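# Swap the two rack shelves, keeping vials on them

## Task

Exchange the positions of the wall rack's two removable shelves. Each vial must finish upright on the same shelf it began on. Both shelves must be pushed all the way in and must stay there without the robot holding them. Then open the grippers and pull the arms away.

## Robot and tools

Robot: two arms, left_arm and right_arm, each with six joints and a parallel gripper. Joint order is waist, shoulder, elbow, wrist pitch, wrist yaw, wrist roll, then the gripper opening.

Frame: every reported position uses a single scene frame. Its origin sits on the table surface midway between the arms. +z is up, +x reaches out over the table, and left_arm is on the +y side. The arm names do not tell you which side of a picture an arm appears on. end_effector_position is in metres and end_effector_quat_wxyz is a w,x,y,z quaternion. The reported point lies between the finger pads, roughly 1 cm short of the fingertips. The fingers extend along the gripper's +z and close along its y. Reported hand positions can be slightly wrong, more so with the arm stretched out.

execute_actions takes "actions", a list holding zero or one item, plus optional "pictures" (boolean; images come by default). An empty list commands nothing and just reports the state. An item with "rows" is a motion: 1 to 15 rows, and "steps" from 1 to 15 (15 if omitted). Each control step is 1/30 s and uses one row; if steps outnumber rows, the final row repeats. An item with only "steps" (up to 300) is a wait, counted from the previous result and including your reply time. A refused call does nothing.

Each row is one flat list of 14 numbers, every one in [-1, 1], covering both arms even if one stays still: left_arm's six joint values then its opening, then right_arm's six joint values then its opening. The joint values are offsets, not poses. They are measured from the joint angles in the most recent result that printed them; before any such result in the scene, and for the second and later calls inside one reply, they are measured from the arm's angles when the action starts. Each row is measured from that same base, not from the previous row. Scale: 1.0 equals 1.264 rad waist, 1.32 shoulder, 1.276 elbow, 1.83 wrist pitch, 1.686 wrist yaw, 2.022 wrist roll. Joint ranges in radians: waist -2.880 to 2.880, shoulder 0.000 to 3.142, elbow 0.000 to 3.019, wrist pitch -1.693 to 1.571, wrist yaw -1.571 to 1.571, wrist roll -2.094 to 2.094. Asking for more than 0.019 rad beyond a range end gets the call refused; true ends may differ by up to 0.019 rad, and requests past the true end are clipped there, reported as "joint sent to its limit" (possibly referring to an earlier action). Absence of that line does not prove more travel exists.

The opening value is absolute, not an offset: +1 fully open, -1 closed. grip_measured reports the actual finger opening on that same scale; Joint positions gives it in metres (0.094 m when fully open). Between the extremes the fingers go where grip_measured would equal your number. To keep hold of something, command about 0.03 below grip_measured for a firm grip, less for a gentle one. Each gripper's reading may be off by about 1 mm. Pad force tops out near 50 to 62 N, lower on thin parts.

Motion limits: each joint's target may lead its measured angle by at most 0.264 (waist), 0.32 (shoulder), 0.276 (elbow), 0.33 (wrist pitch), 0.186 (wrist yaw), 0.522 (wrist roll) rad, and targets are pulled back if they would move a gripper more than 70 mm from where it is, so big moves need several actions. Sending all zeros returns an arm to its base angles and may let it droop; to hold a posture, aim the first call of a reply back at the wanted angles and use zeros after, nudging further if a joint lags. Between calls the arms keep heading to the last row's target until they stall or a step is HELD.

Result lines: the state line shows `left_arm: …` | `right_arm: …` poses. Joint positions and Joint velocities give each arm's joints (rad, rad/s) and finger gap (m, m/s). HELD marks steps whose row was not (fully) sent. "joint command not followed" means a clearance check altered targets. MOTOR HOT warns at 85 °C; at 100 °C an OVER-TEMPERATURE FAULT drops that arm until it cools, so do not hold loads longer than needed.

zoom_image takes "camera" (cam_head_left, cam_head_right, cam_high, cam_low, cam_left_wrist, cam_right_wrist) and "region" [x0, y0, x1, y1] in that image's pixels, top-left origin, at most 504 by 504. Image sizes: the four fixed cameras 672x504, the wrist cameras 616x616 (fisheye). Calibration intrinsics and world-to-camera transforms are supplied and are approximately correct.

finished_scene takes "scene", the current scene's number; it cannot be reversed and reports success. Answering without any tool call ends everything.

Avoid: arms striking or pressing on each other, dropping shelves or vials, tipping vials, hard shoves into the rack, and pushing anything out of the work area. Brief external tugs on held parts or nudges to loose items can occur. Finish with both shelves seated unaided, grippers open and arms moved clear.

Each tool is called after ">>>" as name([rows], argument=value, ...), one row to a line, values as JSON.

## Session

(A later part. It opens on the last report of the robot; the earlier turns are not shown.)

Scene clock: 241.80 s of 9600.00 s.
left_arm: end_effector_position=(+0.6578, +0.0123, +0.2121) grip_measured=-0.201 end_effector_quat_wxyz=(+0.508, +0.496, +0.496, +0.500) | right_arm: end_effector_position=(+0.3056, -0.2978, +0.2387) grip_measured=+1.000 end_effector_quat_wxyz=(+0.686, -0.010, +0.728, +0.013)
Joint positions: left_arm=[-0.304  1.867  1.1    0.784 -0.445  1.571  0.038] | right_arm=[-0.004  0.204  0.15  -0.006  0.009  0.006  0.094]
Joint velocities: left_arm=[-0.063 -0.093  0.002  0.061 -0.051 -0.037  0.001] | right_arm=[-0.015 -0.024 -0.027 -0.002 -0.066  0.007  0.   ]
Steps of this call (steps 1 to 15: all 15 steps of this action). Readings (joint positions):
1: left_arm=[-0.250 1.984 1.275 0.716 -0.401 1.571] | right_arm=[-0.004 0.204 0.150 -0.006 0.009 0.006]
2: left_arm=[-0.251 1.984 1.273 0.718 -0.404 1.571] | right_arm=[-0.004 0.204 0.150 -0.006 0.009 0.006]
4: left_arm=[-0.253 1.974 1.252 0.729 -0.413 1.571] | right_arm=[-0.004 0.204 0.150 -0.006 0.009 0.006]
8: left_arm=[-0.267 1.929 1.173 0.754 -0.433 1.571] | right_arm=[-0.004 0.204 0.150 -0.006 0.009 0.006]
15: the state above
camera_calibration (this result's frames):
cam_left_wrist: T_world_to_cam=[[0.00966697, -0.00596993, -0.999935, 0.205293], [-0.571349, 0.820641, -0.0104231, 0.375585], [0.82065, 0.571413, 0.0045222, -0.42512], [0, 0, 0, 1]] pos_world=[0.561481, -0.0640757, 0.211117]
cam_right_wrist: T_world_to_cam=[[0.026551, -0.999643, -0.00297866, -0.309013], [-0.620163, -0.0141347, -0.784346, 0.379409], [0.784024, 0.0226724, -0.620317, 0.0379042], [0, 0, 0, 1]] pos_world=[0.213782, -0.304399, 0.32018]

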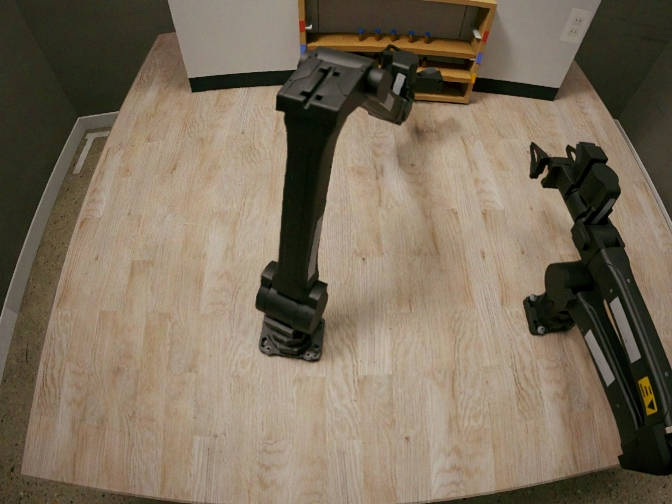

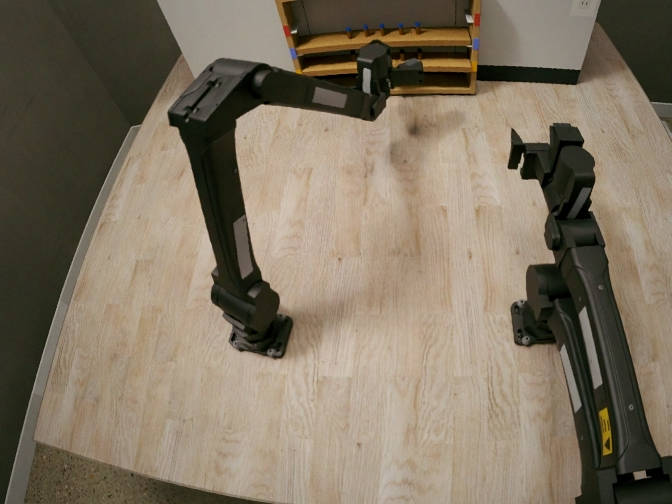

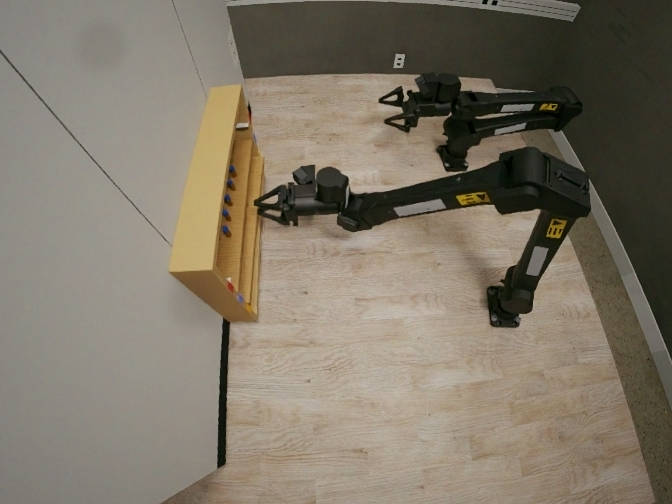

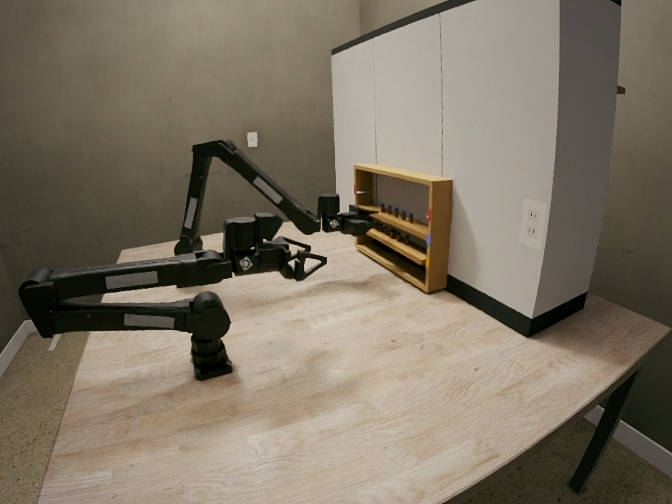

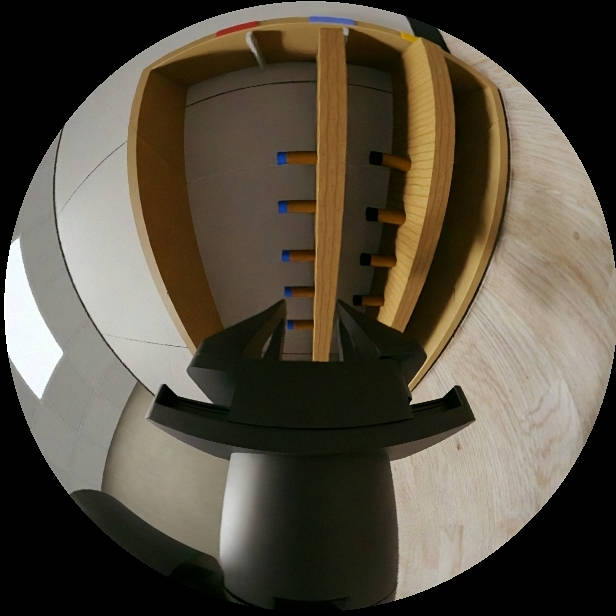

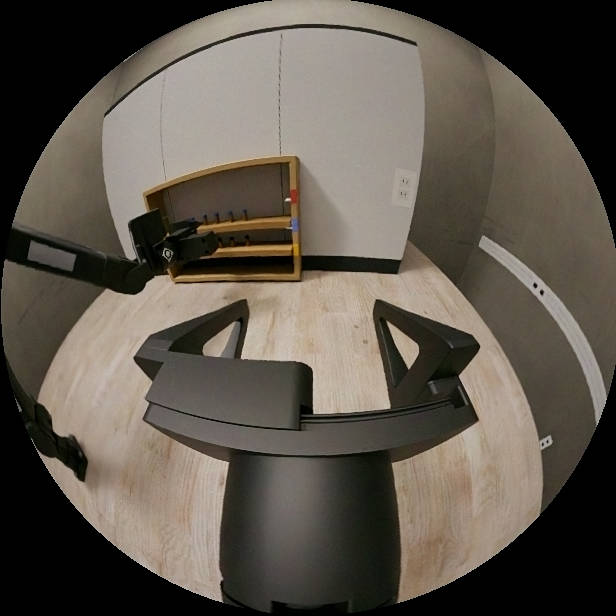

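>>> execute_actions([
  {"rows":[[0.013,0.01,0,0.02,0,0,0,0,0,0.01,0,0,0,1],[0.013,0.022,-0.002,0.03,0,0,0,0,0,0.01,0,0,0,1],[0.013,0.034,-0.003,0.04,0,0,0,0,0,0.01,0,0,0,1],[0.013,0.046,-0.004,0.05,0,0,0,0,0,0.01,0,0,0,1],[0.013,0.058,-0.005,0.058,0,0,0,0,0,0.01,0,0,0,1],[0.013,0.07,-0.007,0.068,0,0,0,0,0,0.01,0,0,0,1],[0.013,0.082,-0.008,0.078,0,0,0,0,0,0.01,0,0,0,1],[0.013,0.095,-0.009,0.088,0,0,0,0,0,0.01,0,0,0,1],[0.013,0.108,-0.01,0.098,0,0,0,0,0,0.01,0,0,0,1],[0.013,0.12,-0.011,0.107,0,0,0,0,0,0.01,0,0,0,1]]},
], pictures=false)

>>> execute_actions([
  {"steps":15},
])

Scene clock: 249.63 s of 9600.00 s.
left_arm: end_effector_position=(+0.6602, +0.0166, +0.1193) grip_measured=-0.001 end_effector_quat_wxyz=(+0.497, +0.504, +0.501, +0.498) | right_arm: end_effector_position=(+0.3056, -0.2978, +0.2387) grip_measured=+1.000 end_effector_quat_wxyz=(+0.686, -0.010, +0.728, +0.013)
Joint positions: left_arm=[-0.297  2.047  1.082  0.954 -0.446  1.571  0.047] | right_arm=[-0.004  0.204  0.15  -0.006  0.009  0.006  0.094]
Joint velocities: left_arm=[-0.005  0.2   -0.105  0.002 -0.022 -0.066  0.   ] | right_arm=[-0.005 -0.005 -0.012  0.017 -0.051 -0.081  0.   ]
Steps of this call (steps 1 to 15: the robot went on to your last target; steps 16 to 90: nothing new was sent; then 4.33 s passed at rest; steps 91 to 105: all 15 steps of this action). Readings (joint positions):
91: left_arm=[-0.305 1.864 1.100 0.790 -0.446 1.571] | right_arm=[-0.004 0.204 0.150 -0.006 0.009 0.006]
92: left_arm=[-0.304 1.867 1.100 0.799 -0.446 1.571] | right_arm=[-0.004 0.204 0.150 -0.006 0.009 0.006]
94: left_arm=[-0.302 1.879 1.100 0.829 -0.446 1.571] | right_arm=[-0.004 0.204 0.150 -0.006 0.009 0.006]
98: left_arm=[-0.298 1.934 1.100 0.898 -0.446 1.571] | right_arm=[-0.004 0.204 0.150 -0.006 0.009 0.006]
105: the state above

Scene clock: 250.13 s of 9600.00 s.
left_arm: end_effector_position=(+0.6591, +0.0171, +0.1194) grip_measured=-0.001 end_effector_quat_wxyz=(+0.498, +0.502, +0.501, +0.499) | right_arm: end_effector_position=(+0.3056, -0.2978, +0.2387) grip_measured=+1.000 end_effector_quat_wxyz=(+0.686, -0.010, +0.728, +0.013)
Joint positions: left_arm=[-0.297  2.047  1.078  0.962 -0.446  1.571  0.047] | right_arm=[-0.004  0.204  0.15  -0.006  0.009  0.006  0.094]
Joint velocities: left_arm=[-0.005  0.015 -0.002 -0.022 -0.037  0.007 -0.001] | right_arm=[-0.005  0.005 -0.007  0.002  0.022  0.022  0.   ]
Steps of this call (steps 1 to 15: the robot went on to your last target). Readings (joint positions):
1: left_arm=[-0.297 2.052 1.079 0.954 -0.446 1.571] | right_arm=[-0.004 0.204 0.150 -0.006 0.009 0.006]
2: left_arm=[-0.297 2.054 1.078 0.954 -0.446 1.571] | right_arm=[-0.004 0.204 0.150 -0.006 0.009 0.006]
4: left_arm=[-0.297 2.053 1.078 0.957 -0.446 1.571] | right_arm=[-0.004 0.204 0.150 -0.006 0.009 0.006]
8: left_arm=[-0.297 2.048 1.078 0.962 -0.446 1.571] | right_arm=[-0.004 0.204 0.150 -0.006 0.009 0.006]
15: the state above
All arms were judged still, so your last target was given up. Only a new action makes them travel on or press farther. Fingers that are still opening or closing keep moving.
camera_calibration (this result's frames):
cam_left_wrist: T_world_to_cam=[[-0.0126516, 0.00481209, -0.999908, 0.127068], [-0.577584, 0.816254, 0.0112363, 0.372967], [0.816233, 0.577674, -0.00754752, -0.42429], [0, 0, 0, 1]] pos_world=[0.563347, -0.0599459, 0.119664]
cam_right_wrist: T_world_to_cam=[[0.026551, -0.999643, -0.00297866, -0.309013], [-0.620163, -0.0141347, -0.784346, 0.379409], [0.784024, 0.0226724, -0.620317, 0.0379042], [0, 0, 0, 1]] pos_world=[0.213782, -0.304399, 0.32018]

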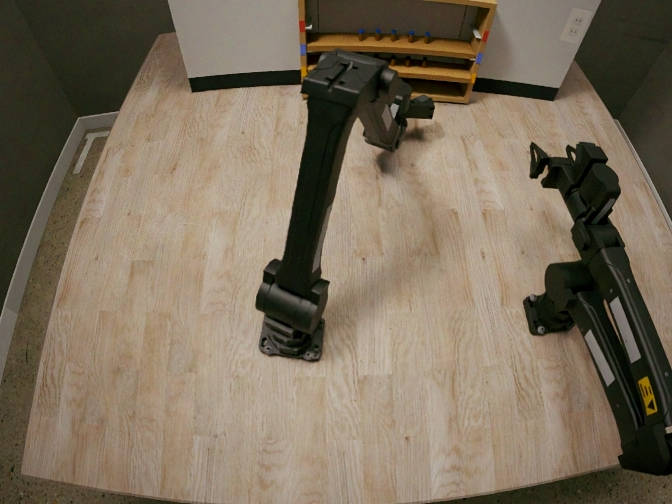

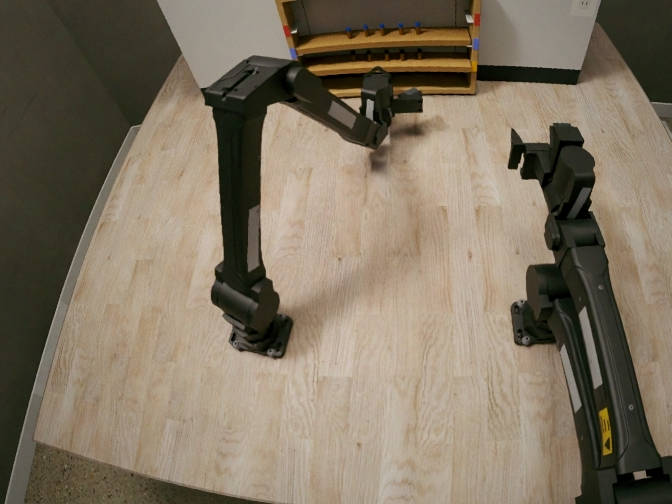

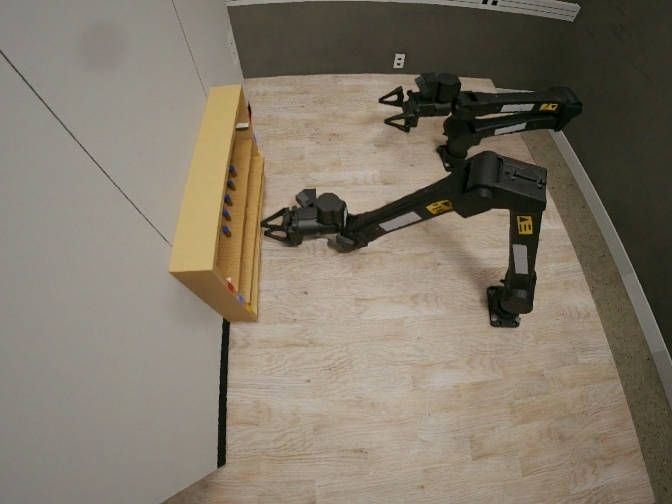

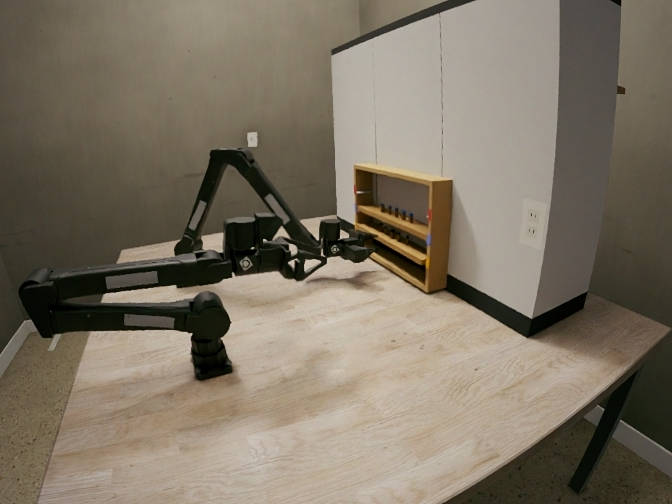

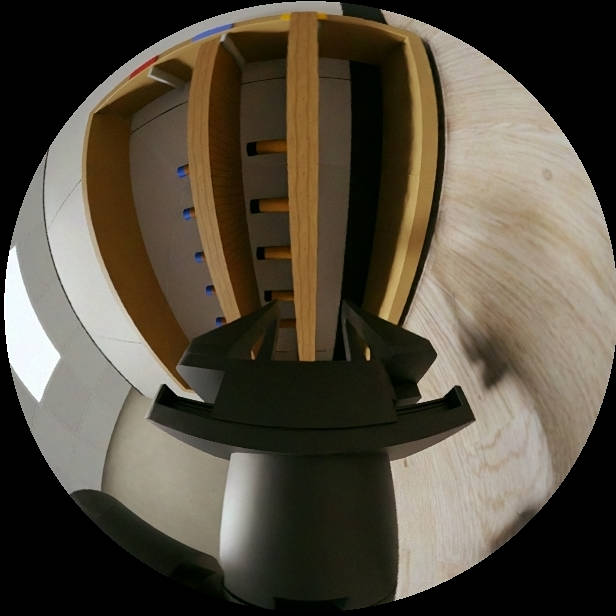

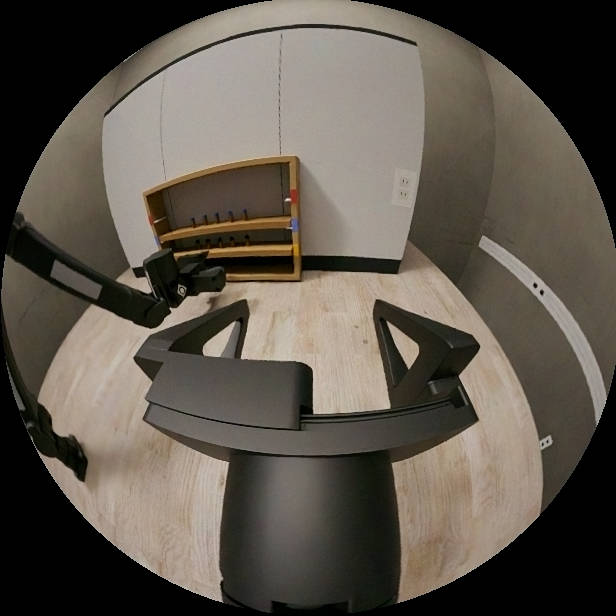

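>>> execute_actions([
  {"rows":[[0.006,-0.011,0.04,0,0.002,0,0,0,0,0.01,0,0,0,1],[0.008,-0.011,0.049,-0.003,0.004,0,0,0,0,0.01,0,0,0,1],[0.011,-0.007,0.058,-0.006,0.006,0,0,0,0,0.01,0,0,0,1],[0.013,-0.002,0.068,-0.009,0.007,0,0,0,0,0.01,0,0,0,1],[0.015,0.002,0.077,-0.012,0.009,0,0,0,0,0.01,0,0,0,1],[0.018,0.007,0.086,-0.015,0.011,0,0,0,0,0.01,0,0,0,1],[0.02,0.011,0.095,-0.018,0.013,0,0,0,0,0.01,0,0,0,1],[0.022,0.016,0.105,-0.021,0.015,0,0,0,0,0.01,0,0,0,1],[0.025,0.02,0.114,-0.024,0.017,0,0,0,0,0.01,0,0,0,1],[0.027,0.025,0.123,-0.027,0.018,0,0,0,0,0.01,0,0,0,1],[0.029,0.029,0.132,-0.03,0.02,0,0,0,0,0.01,0,0,0,1],[0.032,0.034,0.142,-0.033,0.022,0,0,0,0,0.01,0,0,0,1],[0.034,0.038,0.151,-0.036,0.024,0,0,0,0,0.01,0,0,0,1]]},
], pictures=false)

>>> execute_actions([
  {"steps":15},
])

Scene clock: 255.87 s of 9600.00 s.
left_arm: end_effector_position=(+0.7039, +0.0127, +0.1335) grip_measured=-0.001 end_effector_quat_wxyz=(+0.509, +0.495, +0.495, +0.500) | right_arm: end_effector_position=(+0.3056, -0.2978, +0.2387) grip_measured=+1.000 end_effector_quat_wxyz=(+0.686, -0.010, +0.728, +0.013)
Joint positions: left_arm=[-0.269  2.098  1.217  0.902 -0.41   1.571  0.047] | right_arm=[-0.004  0.204  0.15  -0.006  0.009  0.006  0.094]
Joint velocities: left_arm=[ 0.093  0.151  0.217 -0.042  0.051  0.022  0.   ] | right_arm=[-0.015 -0.024  0.007 -0.002 -0.051  0.037  0.   ]
Steps of this call (steps 1 to 90: nothing new was sent; then 2.23 s passed at rest; steps 91 to 105: all 15 steps of this action). Readings (joint positions):
91: left_arm=[-0.297 2.047 1.079 0.962 -0.446 1.571] | right_arm=[-0.004 0.204 0.150 -0.006 0.009 0.006]
92: left_arm=[-0.297 2.047 1.081 0.962 -0.445 1.571] | right_arm=[-0.004 0.204 0.150 -0.006 0.009 0.006]
94: left_arm=[-0.297 2.047 1.092 0.956 -0.440 1.571] | right_arm=[-0.004 0.204 0.150 -0.006 0.009 0.006]
98: left_arm=[-0.291 2.052 1.143 0.938 -0.428 1.571] | right_arm=[-0.004 0.204 0.150 -0.006 0.009 0.006]
105: the state above

Scene clock: 256.37 s of 9600.00 s.
left_arm: end_effector_position=(+0.7083, +0.0181, +0.1338) grip_measured=-0.001 end_effector_quat_wxyz=(+0.508, +0.492, +0.497, +0.503) | right_arm: end_effector_position=(+0.3056, -0.2978, +0.2387) grip_measured=+1.000 end_effector_quat_wxyz=(+0.686, -0.010, +0.728, +0.013)
Joint positions: left_arm=[-0.26   2.103  1.225  0.9   -0.409  1.571  0.047] | right_arm=[-0.004  0.204  0.15  -0.006  0.009  0.006  0.094]
Joint velocities: left_arm=[-0.015  0.015 -0.002  0.002 -0.007  0.007 -0.001] | right_arm=[ 0.005 -0.005  0.007  0.017  0.022  0.007  0.   ]
Steps of this call (steps 1 to 15: the robot went on to your last target). Readings (joint positions):
1: left_arm=[-0.266 2.102 1.222 0.901 -0.410 1.571] | right_arm=[-0.004 0.204 0.150 -0.006 0.009 0.006]
2: left_arm=[-0.264 2.103 1.224 0.901 -0.410 1.571] | right_arm=[-0.004 0.204 0.150 -0.006 0.009 0.006]
4: left_arm=[-0.261 2.103 1.225 0.900 -0.410 1.571] | right_arm=[-0.004 0.204 0.150 -0.006 0.009 0.006]
8: left_arm=[-0.260 2.103 1.225 0.900 -0.409 1.571] | right_arm=[-0.004 0.204 0.150 -0.006 0.009 0.006]
15: the state above
All arms were judged still, so your last target was given up. Only a new action makes them travel on or press farther. Fingers that are still opening or closing keep moving.
camera_calibration (this result's frames):
cam_left_wrist: T_world_to_cam=[[0.0141868, -0.00711612, -0.999874, 0.123263], [-0.578167, 0.815798, -0.0140094, 0.404271], [0.815795, 0.578293, 0.00745922, -0.466686], [0, 0, 0, 1]] pos_world=[0.612708, -0.0590444, 0.132392]
cam_right_wrist: T_world_to_cam=[[0.026551, -0.999643, -0.00297866, -0.309013], [-0.620163, -0.0141347, -0.784346, 0.379409], [0.784024, 0.0226724, -0.620317, 0.0379042], [0, 0, 0, 1]] pos_world=[0.213782, -0.304399, 0.32018]

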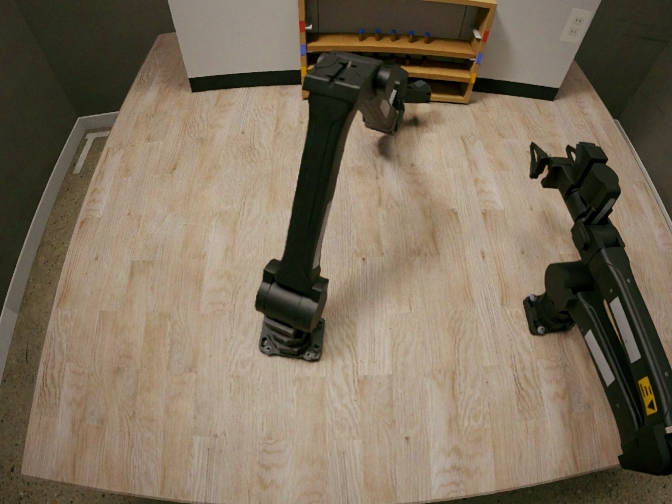

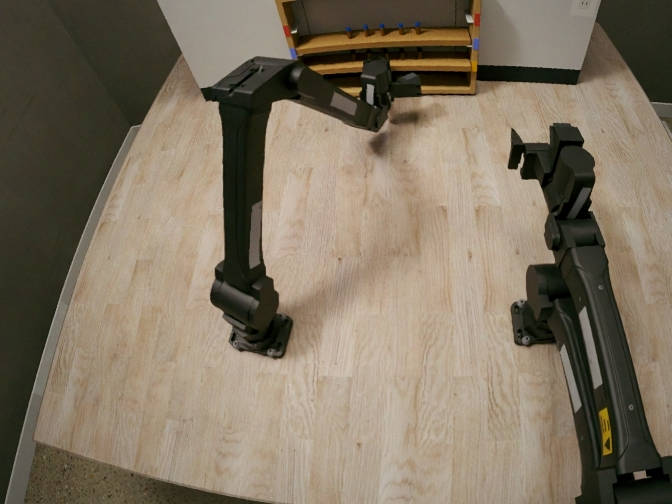

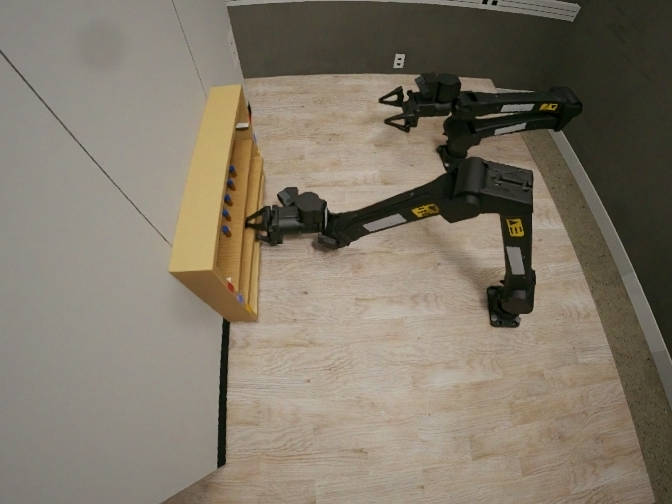

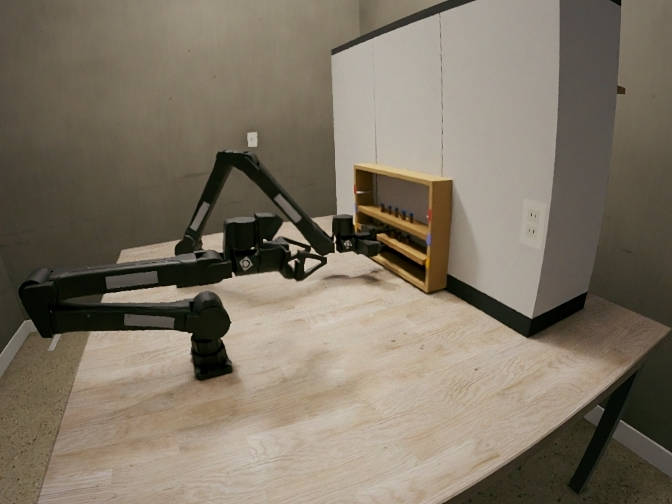

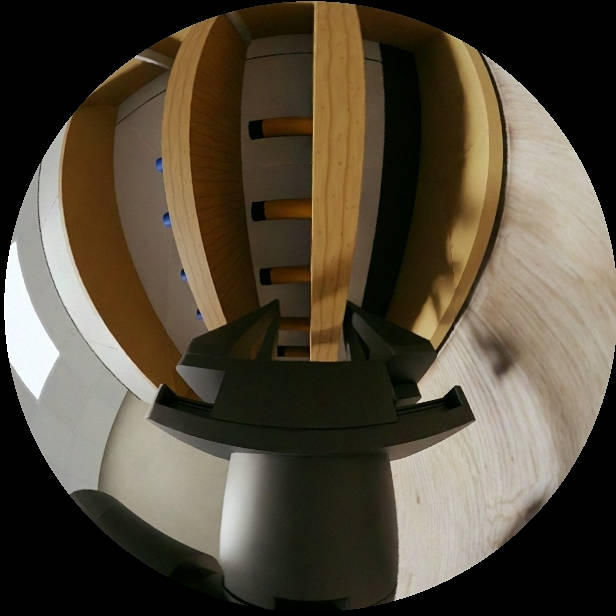

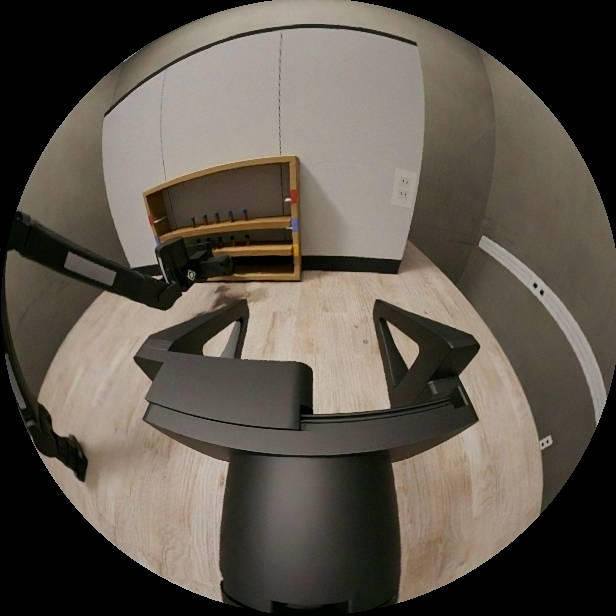

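Lower ~10 mm through shoulder (+0.014).

>>> execute_actions([
  {"rows":[[0,0.004,0.03,0,0,0,0,0,0,0.01,0,0,0,1],[0,0.008,0.03,0,0,0,0,0,0,0.01,0,0,0,1]]},
], pictures=false)

Scene clock: 259.13 s of 9600.00 s.
left_arm: end_effector_position=(+0.7083, +0.0181, +0.1299) grip_measured=-0.001 end_effector_quat_wxyz=(+0.506, +0.494, +0.498, +0.502) | right_arm: end_effector_position=(+0.3056, -0.2978, +0.2387) grip_measured=+1.000 end_effector_quat_wxyz=(+0.686, -0.010, +0.728, +0.013)
Joint positions: left_arm=[-0.26   2.108  1.225  0.9   -0.409  1.571  0.047] | right_arm=[-0.004  0.204  0.15  -0.006  0.009  0.006  0.094]
Joint velocities: left_arm=[ 0.005  0.005 -0.012  0.002 -0.007 -0.037 -0.001] | right_arm=[ 0.015 -0.005 -0.007  0.002 -0.037 -0.037  0.   ]
Steps of this call (steps 1 to 68: nothing new was sent; steps 69 to 83: all 15 steps of this action). Readings (joint positions):
69: left_arm=[-0.260 2.103 1.225 0.900 -0.409 1.571] | right_arm=[-0.004 0.204 0.150 -0.006 0.009 0.006]
70: left_arm=[-0.260 2.103 1.225 0.900 -0.409 1.571] | right_arm=[-0.004 0.204 0.150 -0.006 0.009 0.006]
72: left_arm=[-0.260 2.103 1.225 0.900 -0.409 1.571] | right_arm=[-0.004 0.204 0.150 -0.006 0.009 0.006]
76: left_arm=[-0.260 2.106 1.225 0.900 -0.409 1.571] | right_arm=[-0.004 0.204 0.150 -0.006 0.009 0.006]
83: the state above

>>> execute_actions([
  {"rows":[[0,0.011,0.03,0,0,0,0,0,0,0.01,0,0,0,1],[0,0.011,0.03,0,0,0,0,0,0,0.01,0,0,0,1],[0,0.011,0.03,0,0,0,0,0,0,0.01,0,0,0,1],[0,0.011,0.03,0,0,0,0,0,0,0.01,0,0,0,1],[0,0.011,0.03,0,0,0,0,0,0,0.01,0,0,0,1],[0,0.011,0.03,0,0,0,-0.2,0,0,0.01,0,0,0,1],[0,0.011,0.03,0,0,0,-0.3,0,0,0.01,0,0,0,1],[0,0.011,0.03,0,0,0,-0.4,0,0,0.01,0,0,0,1],[0,0.011,0.03,0,0,0,-0.5,0,0,0.01,0,0,0,1],[0,0.011,0.03,0,0,0,-0.55,0,0,0.01,0,0,0,1],[0,0.011,0.03,0,0,0,-0.6,0,0,0.01,0,0,0,1],[0,0.011,0.03,0,0,0,-0.6,0,0,0.01,0,0,0,1],[0,0.011,0.03,0,0,0,-0.6,0,0,0.01,0,0,0,1],[0,0.011,0.03,0,0,0,-0.63,0,0,0.01,0,0,0,1],[0,0.011,0.03,0,0,0,-0.655,0,0,0.01,0,0,0,1]]},
], pictures=false)

>>> execute_actions([
  {"steps":10},
])

Scene clock: 264.87 s of 9600.00 s.
left_arm: end_effector_position=(+0.7091, +0.0178, +0.1241) grip_measured=-0.626 end_effector_quat_wxyz=(+0.504, +0.496, +0.498, +0.501) | right_arm: end_effector_position=(+0.3056, -0.2978, +0.2387) grip_measured=+1.000 end_effector_quat_wxyz=(+0.686, -0.010, +0.728, +0.013)
Joint positions: left_arm=[-0.26   2.118  1.228  0.901 -0.409  1.571  0.018] | right_arm=[-0.004  0.204  0.15  -0.006  0.009  0.006  0.094]
Joint velocities: left_arm=[-0.005  0.005  0.012 -0.017 -0.037  0.007  0.   ] | right_arm=[ 0.005 -0.005 -0.007 -0.007  0.037 -0.022  0.   ]
Steps of this call (steps 1 to 15: the robot went on to your last target; steps 16 to 90: nothing new was sent; then 2.23 s passed at rest; steps 91 to 105: all 15 steps of this action). Readings (joint positions):
91: left_arm=[-0.260 2.108 1.225 0.900 -0.409 1.571] | right_arm=[-0.004 0.204 0.150 -0.006 0.009 0.006]
92: left_arm=[-0.260 2.109 1.225 0.900 -0.409 1.571] | right_arm=[-0.004 0.204 0.150 -0.006 0.009 0.006]
94: left_arm=[-0.260 2.111 1.225 0.900 -0.409 1.571] | right_arm=[-0.004 0.204 0.150 -0.006 0.009 0.006]
98: left_arm=[-0.260 2.117 1.225 0.900 -0.409 1.571] | right_arm=[-0.004 0.204 0.150 -0.006 0.009 0.006]
105: the state above

Scene clock: 265.20 s of 9600.00 s.
left_arm: end_effector_position=(+0.7091, +0.0178, +0.1241) grip_measured=-0.626 end_effector_quat_wxyz=(+0.504, +0.496, +0.498, +0.501) | right_arm: end_effector_position=(+0.3056, -0.2978, +0.2387) grip_measured=+1.000 end_effector_quat_wxyz=(+0.686, -0.010, +0.728, +0.013)
Joint positions: left_arm=[-0.26   2.118  1.228  0.901 -0.409  1.571  0.018] | right_arm=[-0.004  0.204  0.15  -0.006  0.009  0.006  0.094]
Joint velocities: left_arm=[-0.005 -0.005  0.007 -0.002  0.066  0.051 -0.001] | right_arm=[ 0.015 -0.005  0.002 -0.012  0.007 -0.007  0.   ]
Steps of this call (steps 1 to 10: the robot went on to your last target). Readings (joint positions):
1: left_arm=[-0.260 2.118 1.228 0.901 -0.409 1.571] | right_arm=[-0.004 0.204 0.150 -0.006 0.009 0.006]
2: left_arm=[-0.260 2.118 1.228 0.901 -0.409 1.571] | right_arm=[-0.004 0.204 0.150 -0.006 0.009 0.006]
4: left_arm=[-0.260 2.118 1.228 0.901 -0.409 1.571] | right_arm=[-0.004 0.204 0.150 -0.006 0.009 0.006]
8: left_arm=[-0.260 2.118 1.228 0.901 -0.409 1.571] | right_arm=[-0.004 0.204 0.150 -0.006 0.009 0.006]
10: the state above
camera_calibration (this result's frames):
cam_left_wrist: T_world_to_cam=[[0.00369036, -0.00255739, -0.99999, 0.12097], [-0.578263, 0.815839, -0.00422046, 0.403723], [0.815842, 0.578273, 0.00153189, -0.466357], [0, 0, 0, 1]] pos_world=[0.613486, -0.0593823, 0.123387]
cam_right_wrist: T_world_to_cam=[[0.026551, -0.999643, -0.00297866, -0.309013], [-0.620163, -0.0141347, -0.784346, 0.379409], [0.784024, 0.0226724, -0.620317, 0.0379042], [0, 0, 0, 1]] pos_world=[0.213782, -0.304399, 0.32018]

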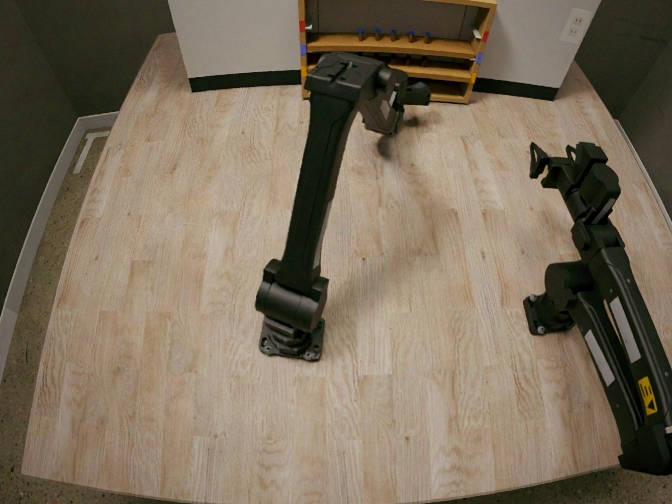

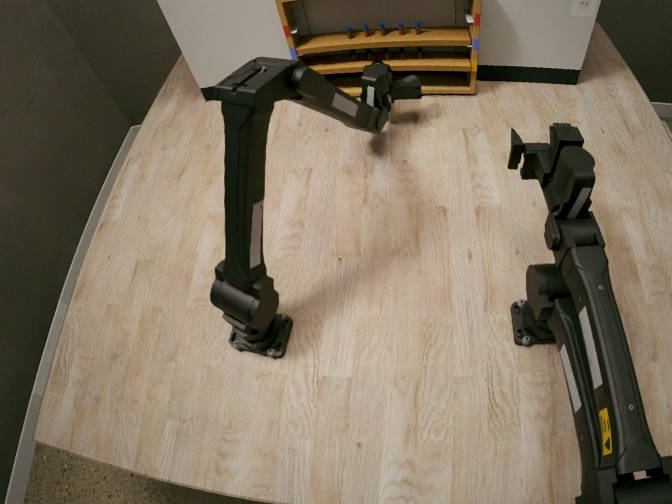

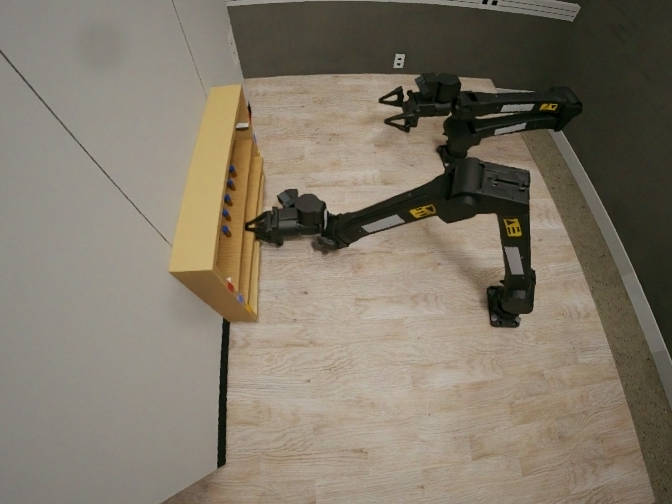

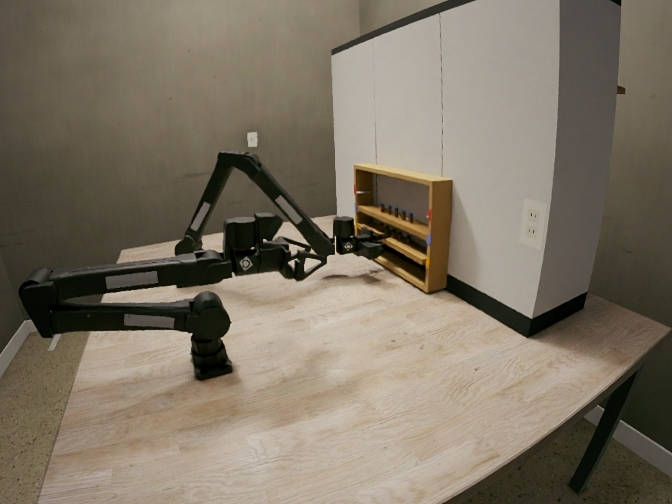

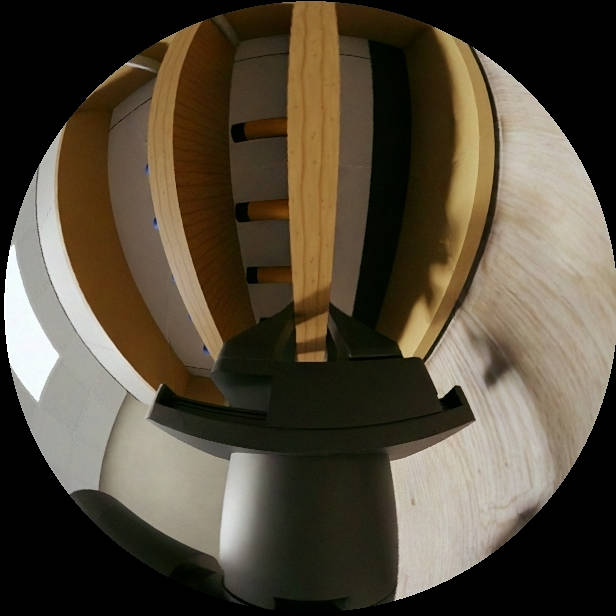

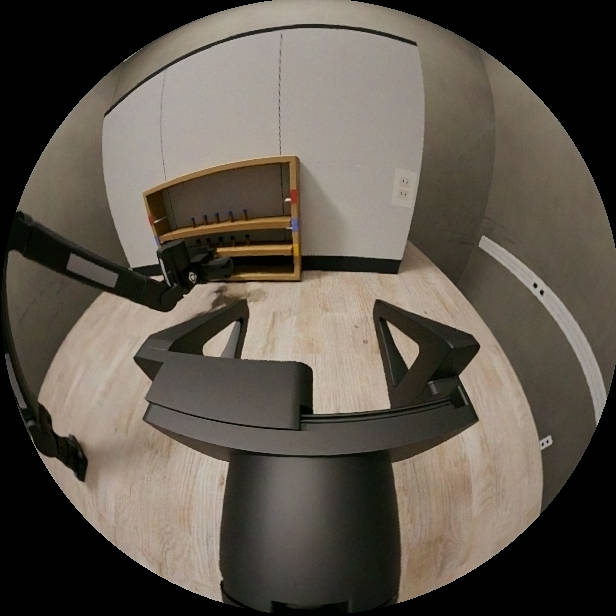

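>>> execute_actions([
  {"rows":[[-0.004,-0.019,0.02,0.011,0,0,-0.655,0,0,0.01,0,0,0,1],[-0.008,-0.038,0.02,0.022,0,0,-0.655,0,0,0.01,0,0,0,1],[-0.01,-0.043,0.012,0.024,-0.001,0,-0.655,0,0,0.01,0,0,0,1],[-0.012,-0.048,0.004,0.025,-0.003,0,-0.655,0,0,0.01,0,0,0,1],[-0.014,-0.052,-0.004,0.027,-0.004,0,-0.655,0,0,0.01,0,0,0,1],[-0.016,-0.057,-0.011,0.028,-0.006,0,-0.655,0,0,0.01,0,0,0,1],[-0.018,-0.062,-0.019,0.03,-0.007,0,-0.655,0,0,0.01,0,0,0,1],[-0.02,-0.067,-0.027,0.032,-0.009,0,-0.655,0,0,0.01,0,0,0,1],[-0.021,-0.071,-0.035,0.033,-0.01,0,-0.655,0,0,0.01,0,0,0,1],[-0.023,-0.076,-0.043,0.035,-0.012,0,-0.655,0,0,0.01,0,0,0,1],[-0.025,-0.081,-0.051,0.036,-0.013,0,-0.655,0,0,0.01,0,0,0,1],[-0.027,-0.086,-0.058,0.038,-0.015,0,-0.655,0,0,0.01,0,0,0,1],[-0.029,-0.09,-0.066,0.04,-0.016,0,-0.655,0,0,0.01,0,0,0,1],[-0.031,-0.095,-0.074,0.041,-0.018,0,-0.655,0,0,0.01,0,0,0,1],[-0.033,-0.1,-0.082,0.043,-0.019,0,-0.655,0,0,0.01,0,0,0,1]]},
], pictures=false)

>>> execute_actions([
  {"steps":15},
], pictures=false)

Scene clock: 272.10 s of 9600.00 s.
left_arm: end_effector_position=(+0.6766, +0.0184, +0.1275) grip_measured=-0.626 end_effector_quat_wxyz=(+0.500, +0.498, +0.501, +0.501) | right_arm: end_effector_position=(+0.3056, -0.2978, +0.2387) grip_measured=+1.000 end_effector_quat_wxyz=(+0.686, -0.010, +0.728, +0.013)
Joint positions: left_arm=[-0.283  2.058  1.129  0.932 -0.437  1.571  0.018] | right_arm=[-0.004  0.204  0.15  -0.006  0.009  0.006  0.094]
Joint velocities: left_arm=[-0.093 -0.19  -0.31   0.061 -0.095 -0.022  0.   ] | right_arm=[ 0.005 -0.005  0.002 -0.002 -0.037 -0.022  0.   ]
Steps of this call (steps 1 to 15: the robot went on to your last target; steps 16 to 90: nothing new was sent; then 3.40 s passed at rest; steps 91 to 105: all 15 steps of this action). Readings (joint positions):
91: left_arm=[-0.260 2.118 1.228 0.903 -0.409 1.571] | right_arm=[-0.004 0.204 0.150 -0.006 0.009 0.006]
92: left_arm=[-0.260 2.117 1.228 0.905 -0.409 1.571] | right_arm=[-0.004 0.204 0.150 -0.006 0.009 0.006]
94: left_arm=[-0.260 2.117 1.228 0.907 -0.410 1.571] | right_arm=[-0.004 0.204 0.150 -0.006 0.009 0.006]
98: left_arm=[-0.265 2.104 1.204 0.915 -0.417 1.571] | right_arm=[-0.004 0.204 0.150 -0.006 0.009 0.006]
105: the state above

Scene clock: 272.60 s of 9600.00 s.
left_arm: end_effector_position=(+0.6686, +0.0153, +0.1285) grip_measured=-0.626 end_effector_quat_wxyz=(+0.500, +0.500, +0.500, +0.499) | right_arm: end_effector_position=(+0.3056, -0.2978, +0.2387) grip_measured=+1.000 end_effector_quat_wxyz=(+0.686, -0.010, +0.728, +0.013)
Joint positions: left_arm=[-0.293  2.045  1.108  0.936 -0.441  1.571  0.018] | right_arm=[-0.004  0.204  0.15  -0.006  0.009  0.006  0.094]
Joint velocities: left_arm=[-0.015  0.005 -0.002  0.002  0.022  0.007 -0.001] | right_arm=[-0.005 -0.005 -0.007 -0.002  0.081 -0.022  0.   ]
Steps of this call (steps 1 to 15: the robot went on to your last target). Readings (joint positions):
1: left_arm=[-0.286 2.053 1.120 0.935 -0.439 1.571] | right_arm=[-0.004 0.204 0.150 -0.006 0.009 0.006]
2: left_arm=[-0.289 2.048 1.113 0.936 -0.439 1.571] | right_arm=[-0.004 0.204 0.150 -0.006 0.009 0.006]
4: left_arm=[-0.292 2.045 1.108 0.936 -0.439 1.571] | right_arm=[-0.004 0.204 0.150 -0.006 0.009 0.006]
8: left_arm=[-0.293 2.045 1.108 0.936 -0.441 1.571] | right_arm=[-0.004 0.204 0.150 -0.006 0.009 0.006]
15: the state above

>>> execute_actions([
  {"rows":[[-0.006,-0.044,0.016,0.023,0,0,-0.655,0,0,0.01,0,0,0,1],[-0.008,-0.048,0.008,0.025,-0.002,0,-0.655,0,0,0.01,0,0,0,1],[-0.01,-0.052,0.001,0.028,-0.004,0,-0.655,0,0,0.01,0,0,0,1],[-0.012,-0.056,-0.006,0.03,-0.006,0,-0.655,0,0,0.01,0,0,0,1],[-0.014,-0.06,-0.014,0.033,-0.007,0,-0.655,0,0,0.01,0,0,0,1],[-0.016,-0.064,-0.021,0.035,-0.009,0,-0.655,0,0,0.01,0,0,0,1],[-0.018,-0.068,-0.029,0.038,-0.011,0,-0.655,0,0,0.01,0,0,0,1],[-0.02,-0.072,-0.036,0.04,-0.013,0,-0.655,0,0,0.01,0,0,0,1],[-0.023,-0.076,-0.044,0.042,-0.015,0,-0.655,0,0,0.01,0,0,0,1],[-0.025,-0.08,-0.051,0.045,-0.017,0,-0.655,0,0,0.01,0,0,0,1],[-0.027,-0.084,-0.059,0.047,-0.019,0,-0.655,0,0,0.01,0,0,0,1],[-0.029,-0.088,-0.066,0.05,-0.02,0,-0.655,0,0,0.01,0,0,0,1],[-0.031,-0.092,-0.074,0.052,-0.022,0,-0.655,0,0,0.01,0,0,0,1],[-0.033,-0.096,-0.081,0.055,-0.024,0,-0.655,0,0,0.01,0,0,0,1],[-0.035,-0.1,-0.089,0.057,-0.026,0,-0.655,0,0,0.01,0,0,0,1]]},
], pictures=false)

>>> execute_actions([
  {"steps":15},
])

Scene clock: 277.47 s of 9600.00 s.
left_arm: end_effector_position=(+0.6303, +0.0183, +0.1292) grip_measured=-0.626 end_effector_quat_wxyz=(+0.497, +0.500, +0.502, +0.501) | right_arm: end_effector_position=(+0.3056, -0.2978, +0.2387) grip_measured=+1.000 end_effector_quat_wxyz=(+0.686, -0.010, +0.728, +0.013)
Joint positions: left_arm=[-0.321  1.986  0.996  0.985 -0.477  1.571  0.018] | right_arm=[-0.004  0.204  0.15  -0.006  0.009  0.006  0.094]
Joint velocities: left_arm=[-0.112 -0.171 -0.271  0.139 -0.081 -0.022 -0.001] | right_arm=[ 0.005  0.005  0.002 -0.007  0.051  0.051  0.   ]
Steps of this call (steps 1 to 15: the robot went on to your last target; steps 16 to 90: nothing new was sent; then 1.37 s passed at rest; steps 91 to 105: all 15 steps of this action). Readings (joint positions):
91: left_arm=[-0.293 2.045 1.108 0.936 -0.441 1.571] | right_arm=[-0.004 0.204 0.150 -0.006 0.009 0.006]
92: left_arm=[-0.293 2.045 1.108 0.936 -0.441 1.571] | right_arm=[-0.004 0.204 0.150 -0.006 0.009 0.006]
94: left_arm=[-0.294 2.043 1.102 0.941 -0.444 1.571] | right_arm=[-0.004 0.204 0.150 -0.006 0.009 0.006]
98: left_arm=[-0.298 2.025 1.066 0.957 -0.457 1.571] | right_arm=[-0.004 0.204 0.150 -0.006 0.009 0.006]
105: the state above

Scene clock: 277.97 s of 9600.00 s.
left_arm: end_effector_position=(+0.6225, +0.0155, +0.1309) grip_measured=-0.626 end_effector_quat_wxyz=(+0.499, +0.501, +0.500, +0.500) | right_arm: end_effector_position=(+0.3056, -0.2978, +0.2387) grip_measured=+1.000 end_effector_quat_wxyz=(+0.686, -0.010, +0.728, +0.013)
Joint positions: left_arm=[-0.331  1.973  0.977  0.994 -0.481  1.571  0.018] | right_arm=[-0.004  0.204  0.15  -0.006  0.009  0.006  0.094]
Joint velocities: left_arm=[-0.015 -0.024 -0.007  0.007 -0.095 -0.037  0.001] | right_arm=[-0.015 -0.005 -0.002 -0.007  0.037  0.022  0.   ]
Steps of this call (steps 1 to 15: the robot went on to your last target). Readings (joint positions):
1: left_arm=[-0.325 1.981 0.988 0.988 -0.479 1.571] | right_arm=[-0.004 0.204 0.150 -0.006 0.009 0.006]
2: left_arm=[-0.327 1.977 0.981 0.990 -0.480 1.571] | right_arm=[-0.004 0.204 0.150 -0.006 0.009 0.006]
4: left_arm=[-0.331 1.974 0.977 0.992 -0.480 1.571] | right_arm=[-0.004 0.204 0.150 -0.006 0.009 0.006]
8: left_arm=[-0.331 1.973 0.977 0.994 -0.481 1.571] | right_arm=[-0.004 0.204 0.150 -0.006 0.009 0.006]
15: the state above
camera_calibration (this result's frames):
cam_left_wrist: T_world_to_cam=[[-0.00883487, 0.00344252, -0.999955, 0.135799], [-0.578553, 0.815606, 0.00791954, 0.354138], [0.815597, 0.578597, -0.00521409, -0.39336], [0, 0, 0, 1]] pos_world=[0.526911, -0.0617073, 0.130937]
cam_right_wrist: T_world_to_cam=[[0.026551, -0.999643, -0.00297866, -0.309013], [-0.620163, -0.0141347, -0.784346, 0.379409], [0.784024, 0.0226724, -0.620317, 0.0379042], [0, 0, 0, 1]] pos_world=[0.213782, -0.304399, 0.32018]

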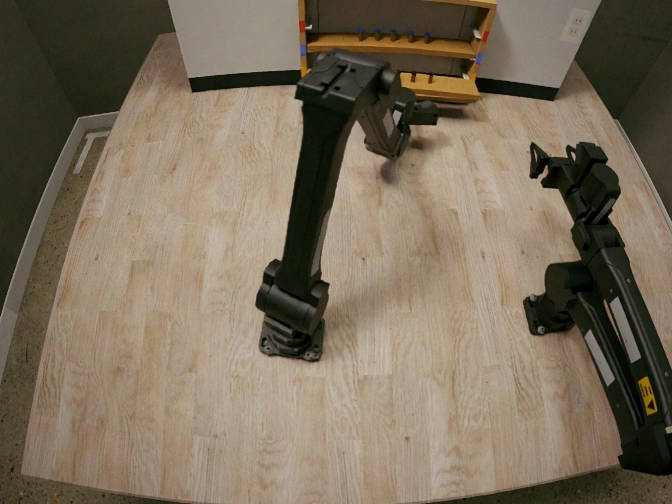

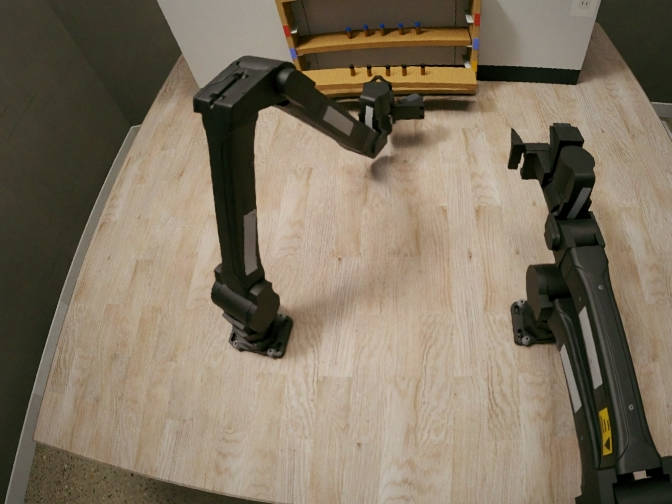

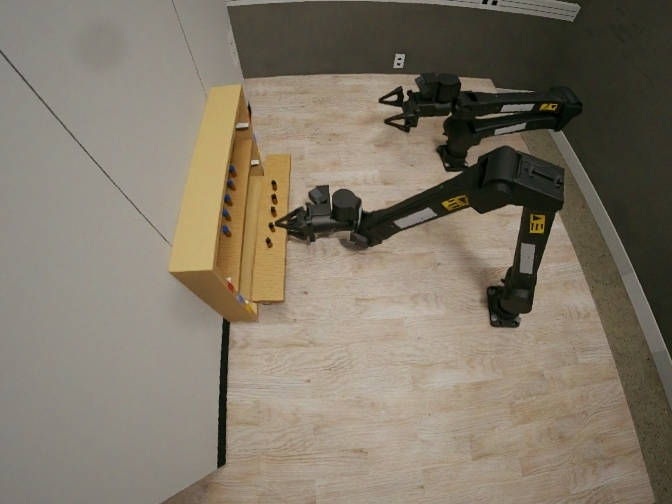

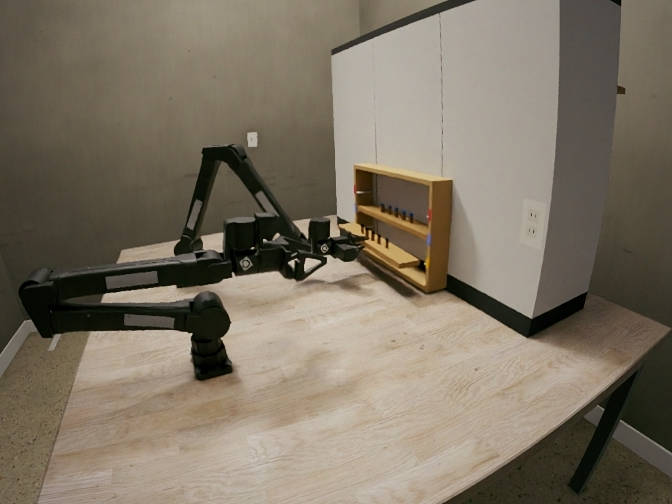

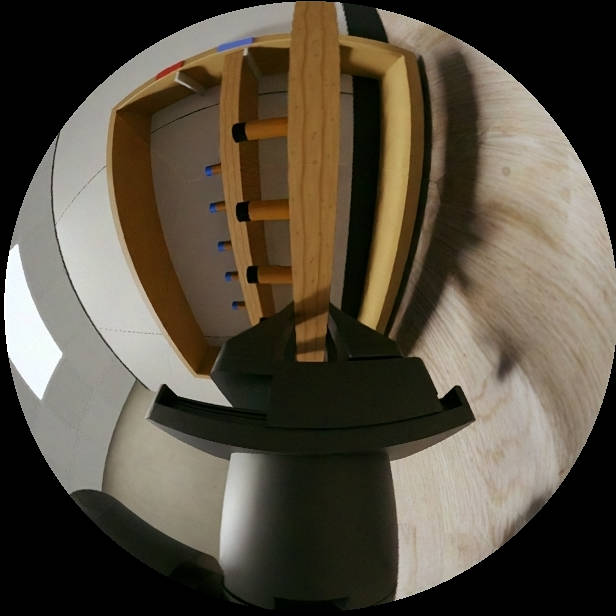

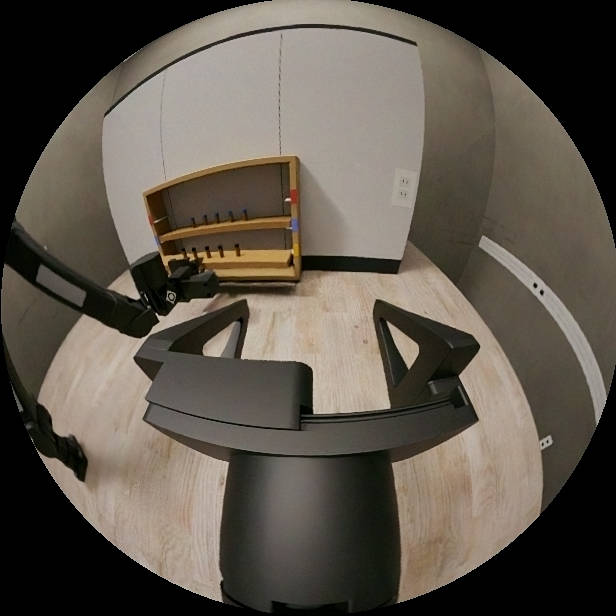

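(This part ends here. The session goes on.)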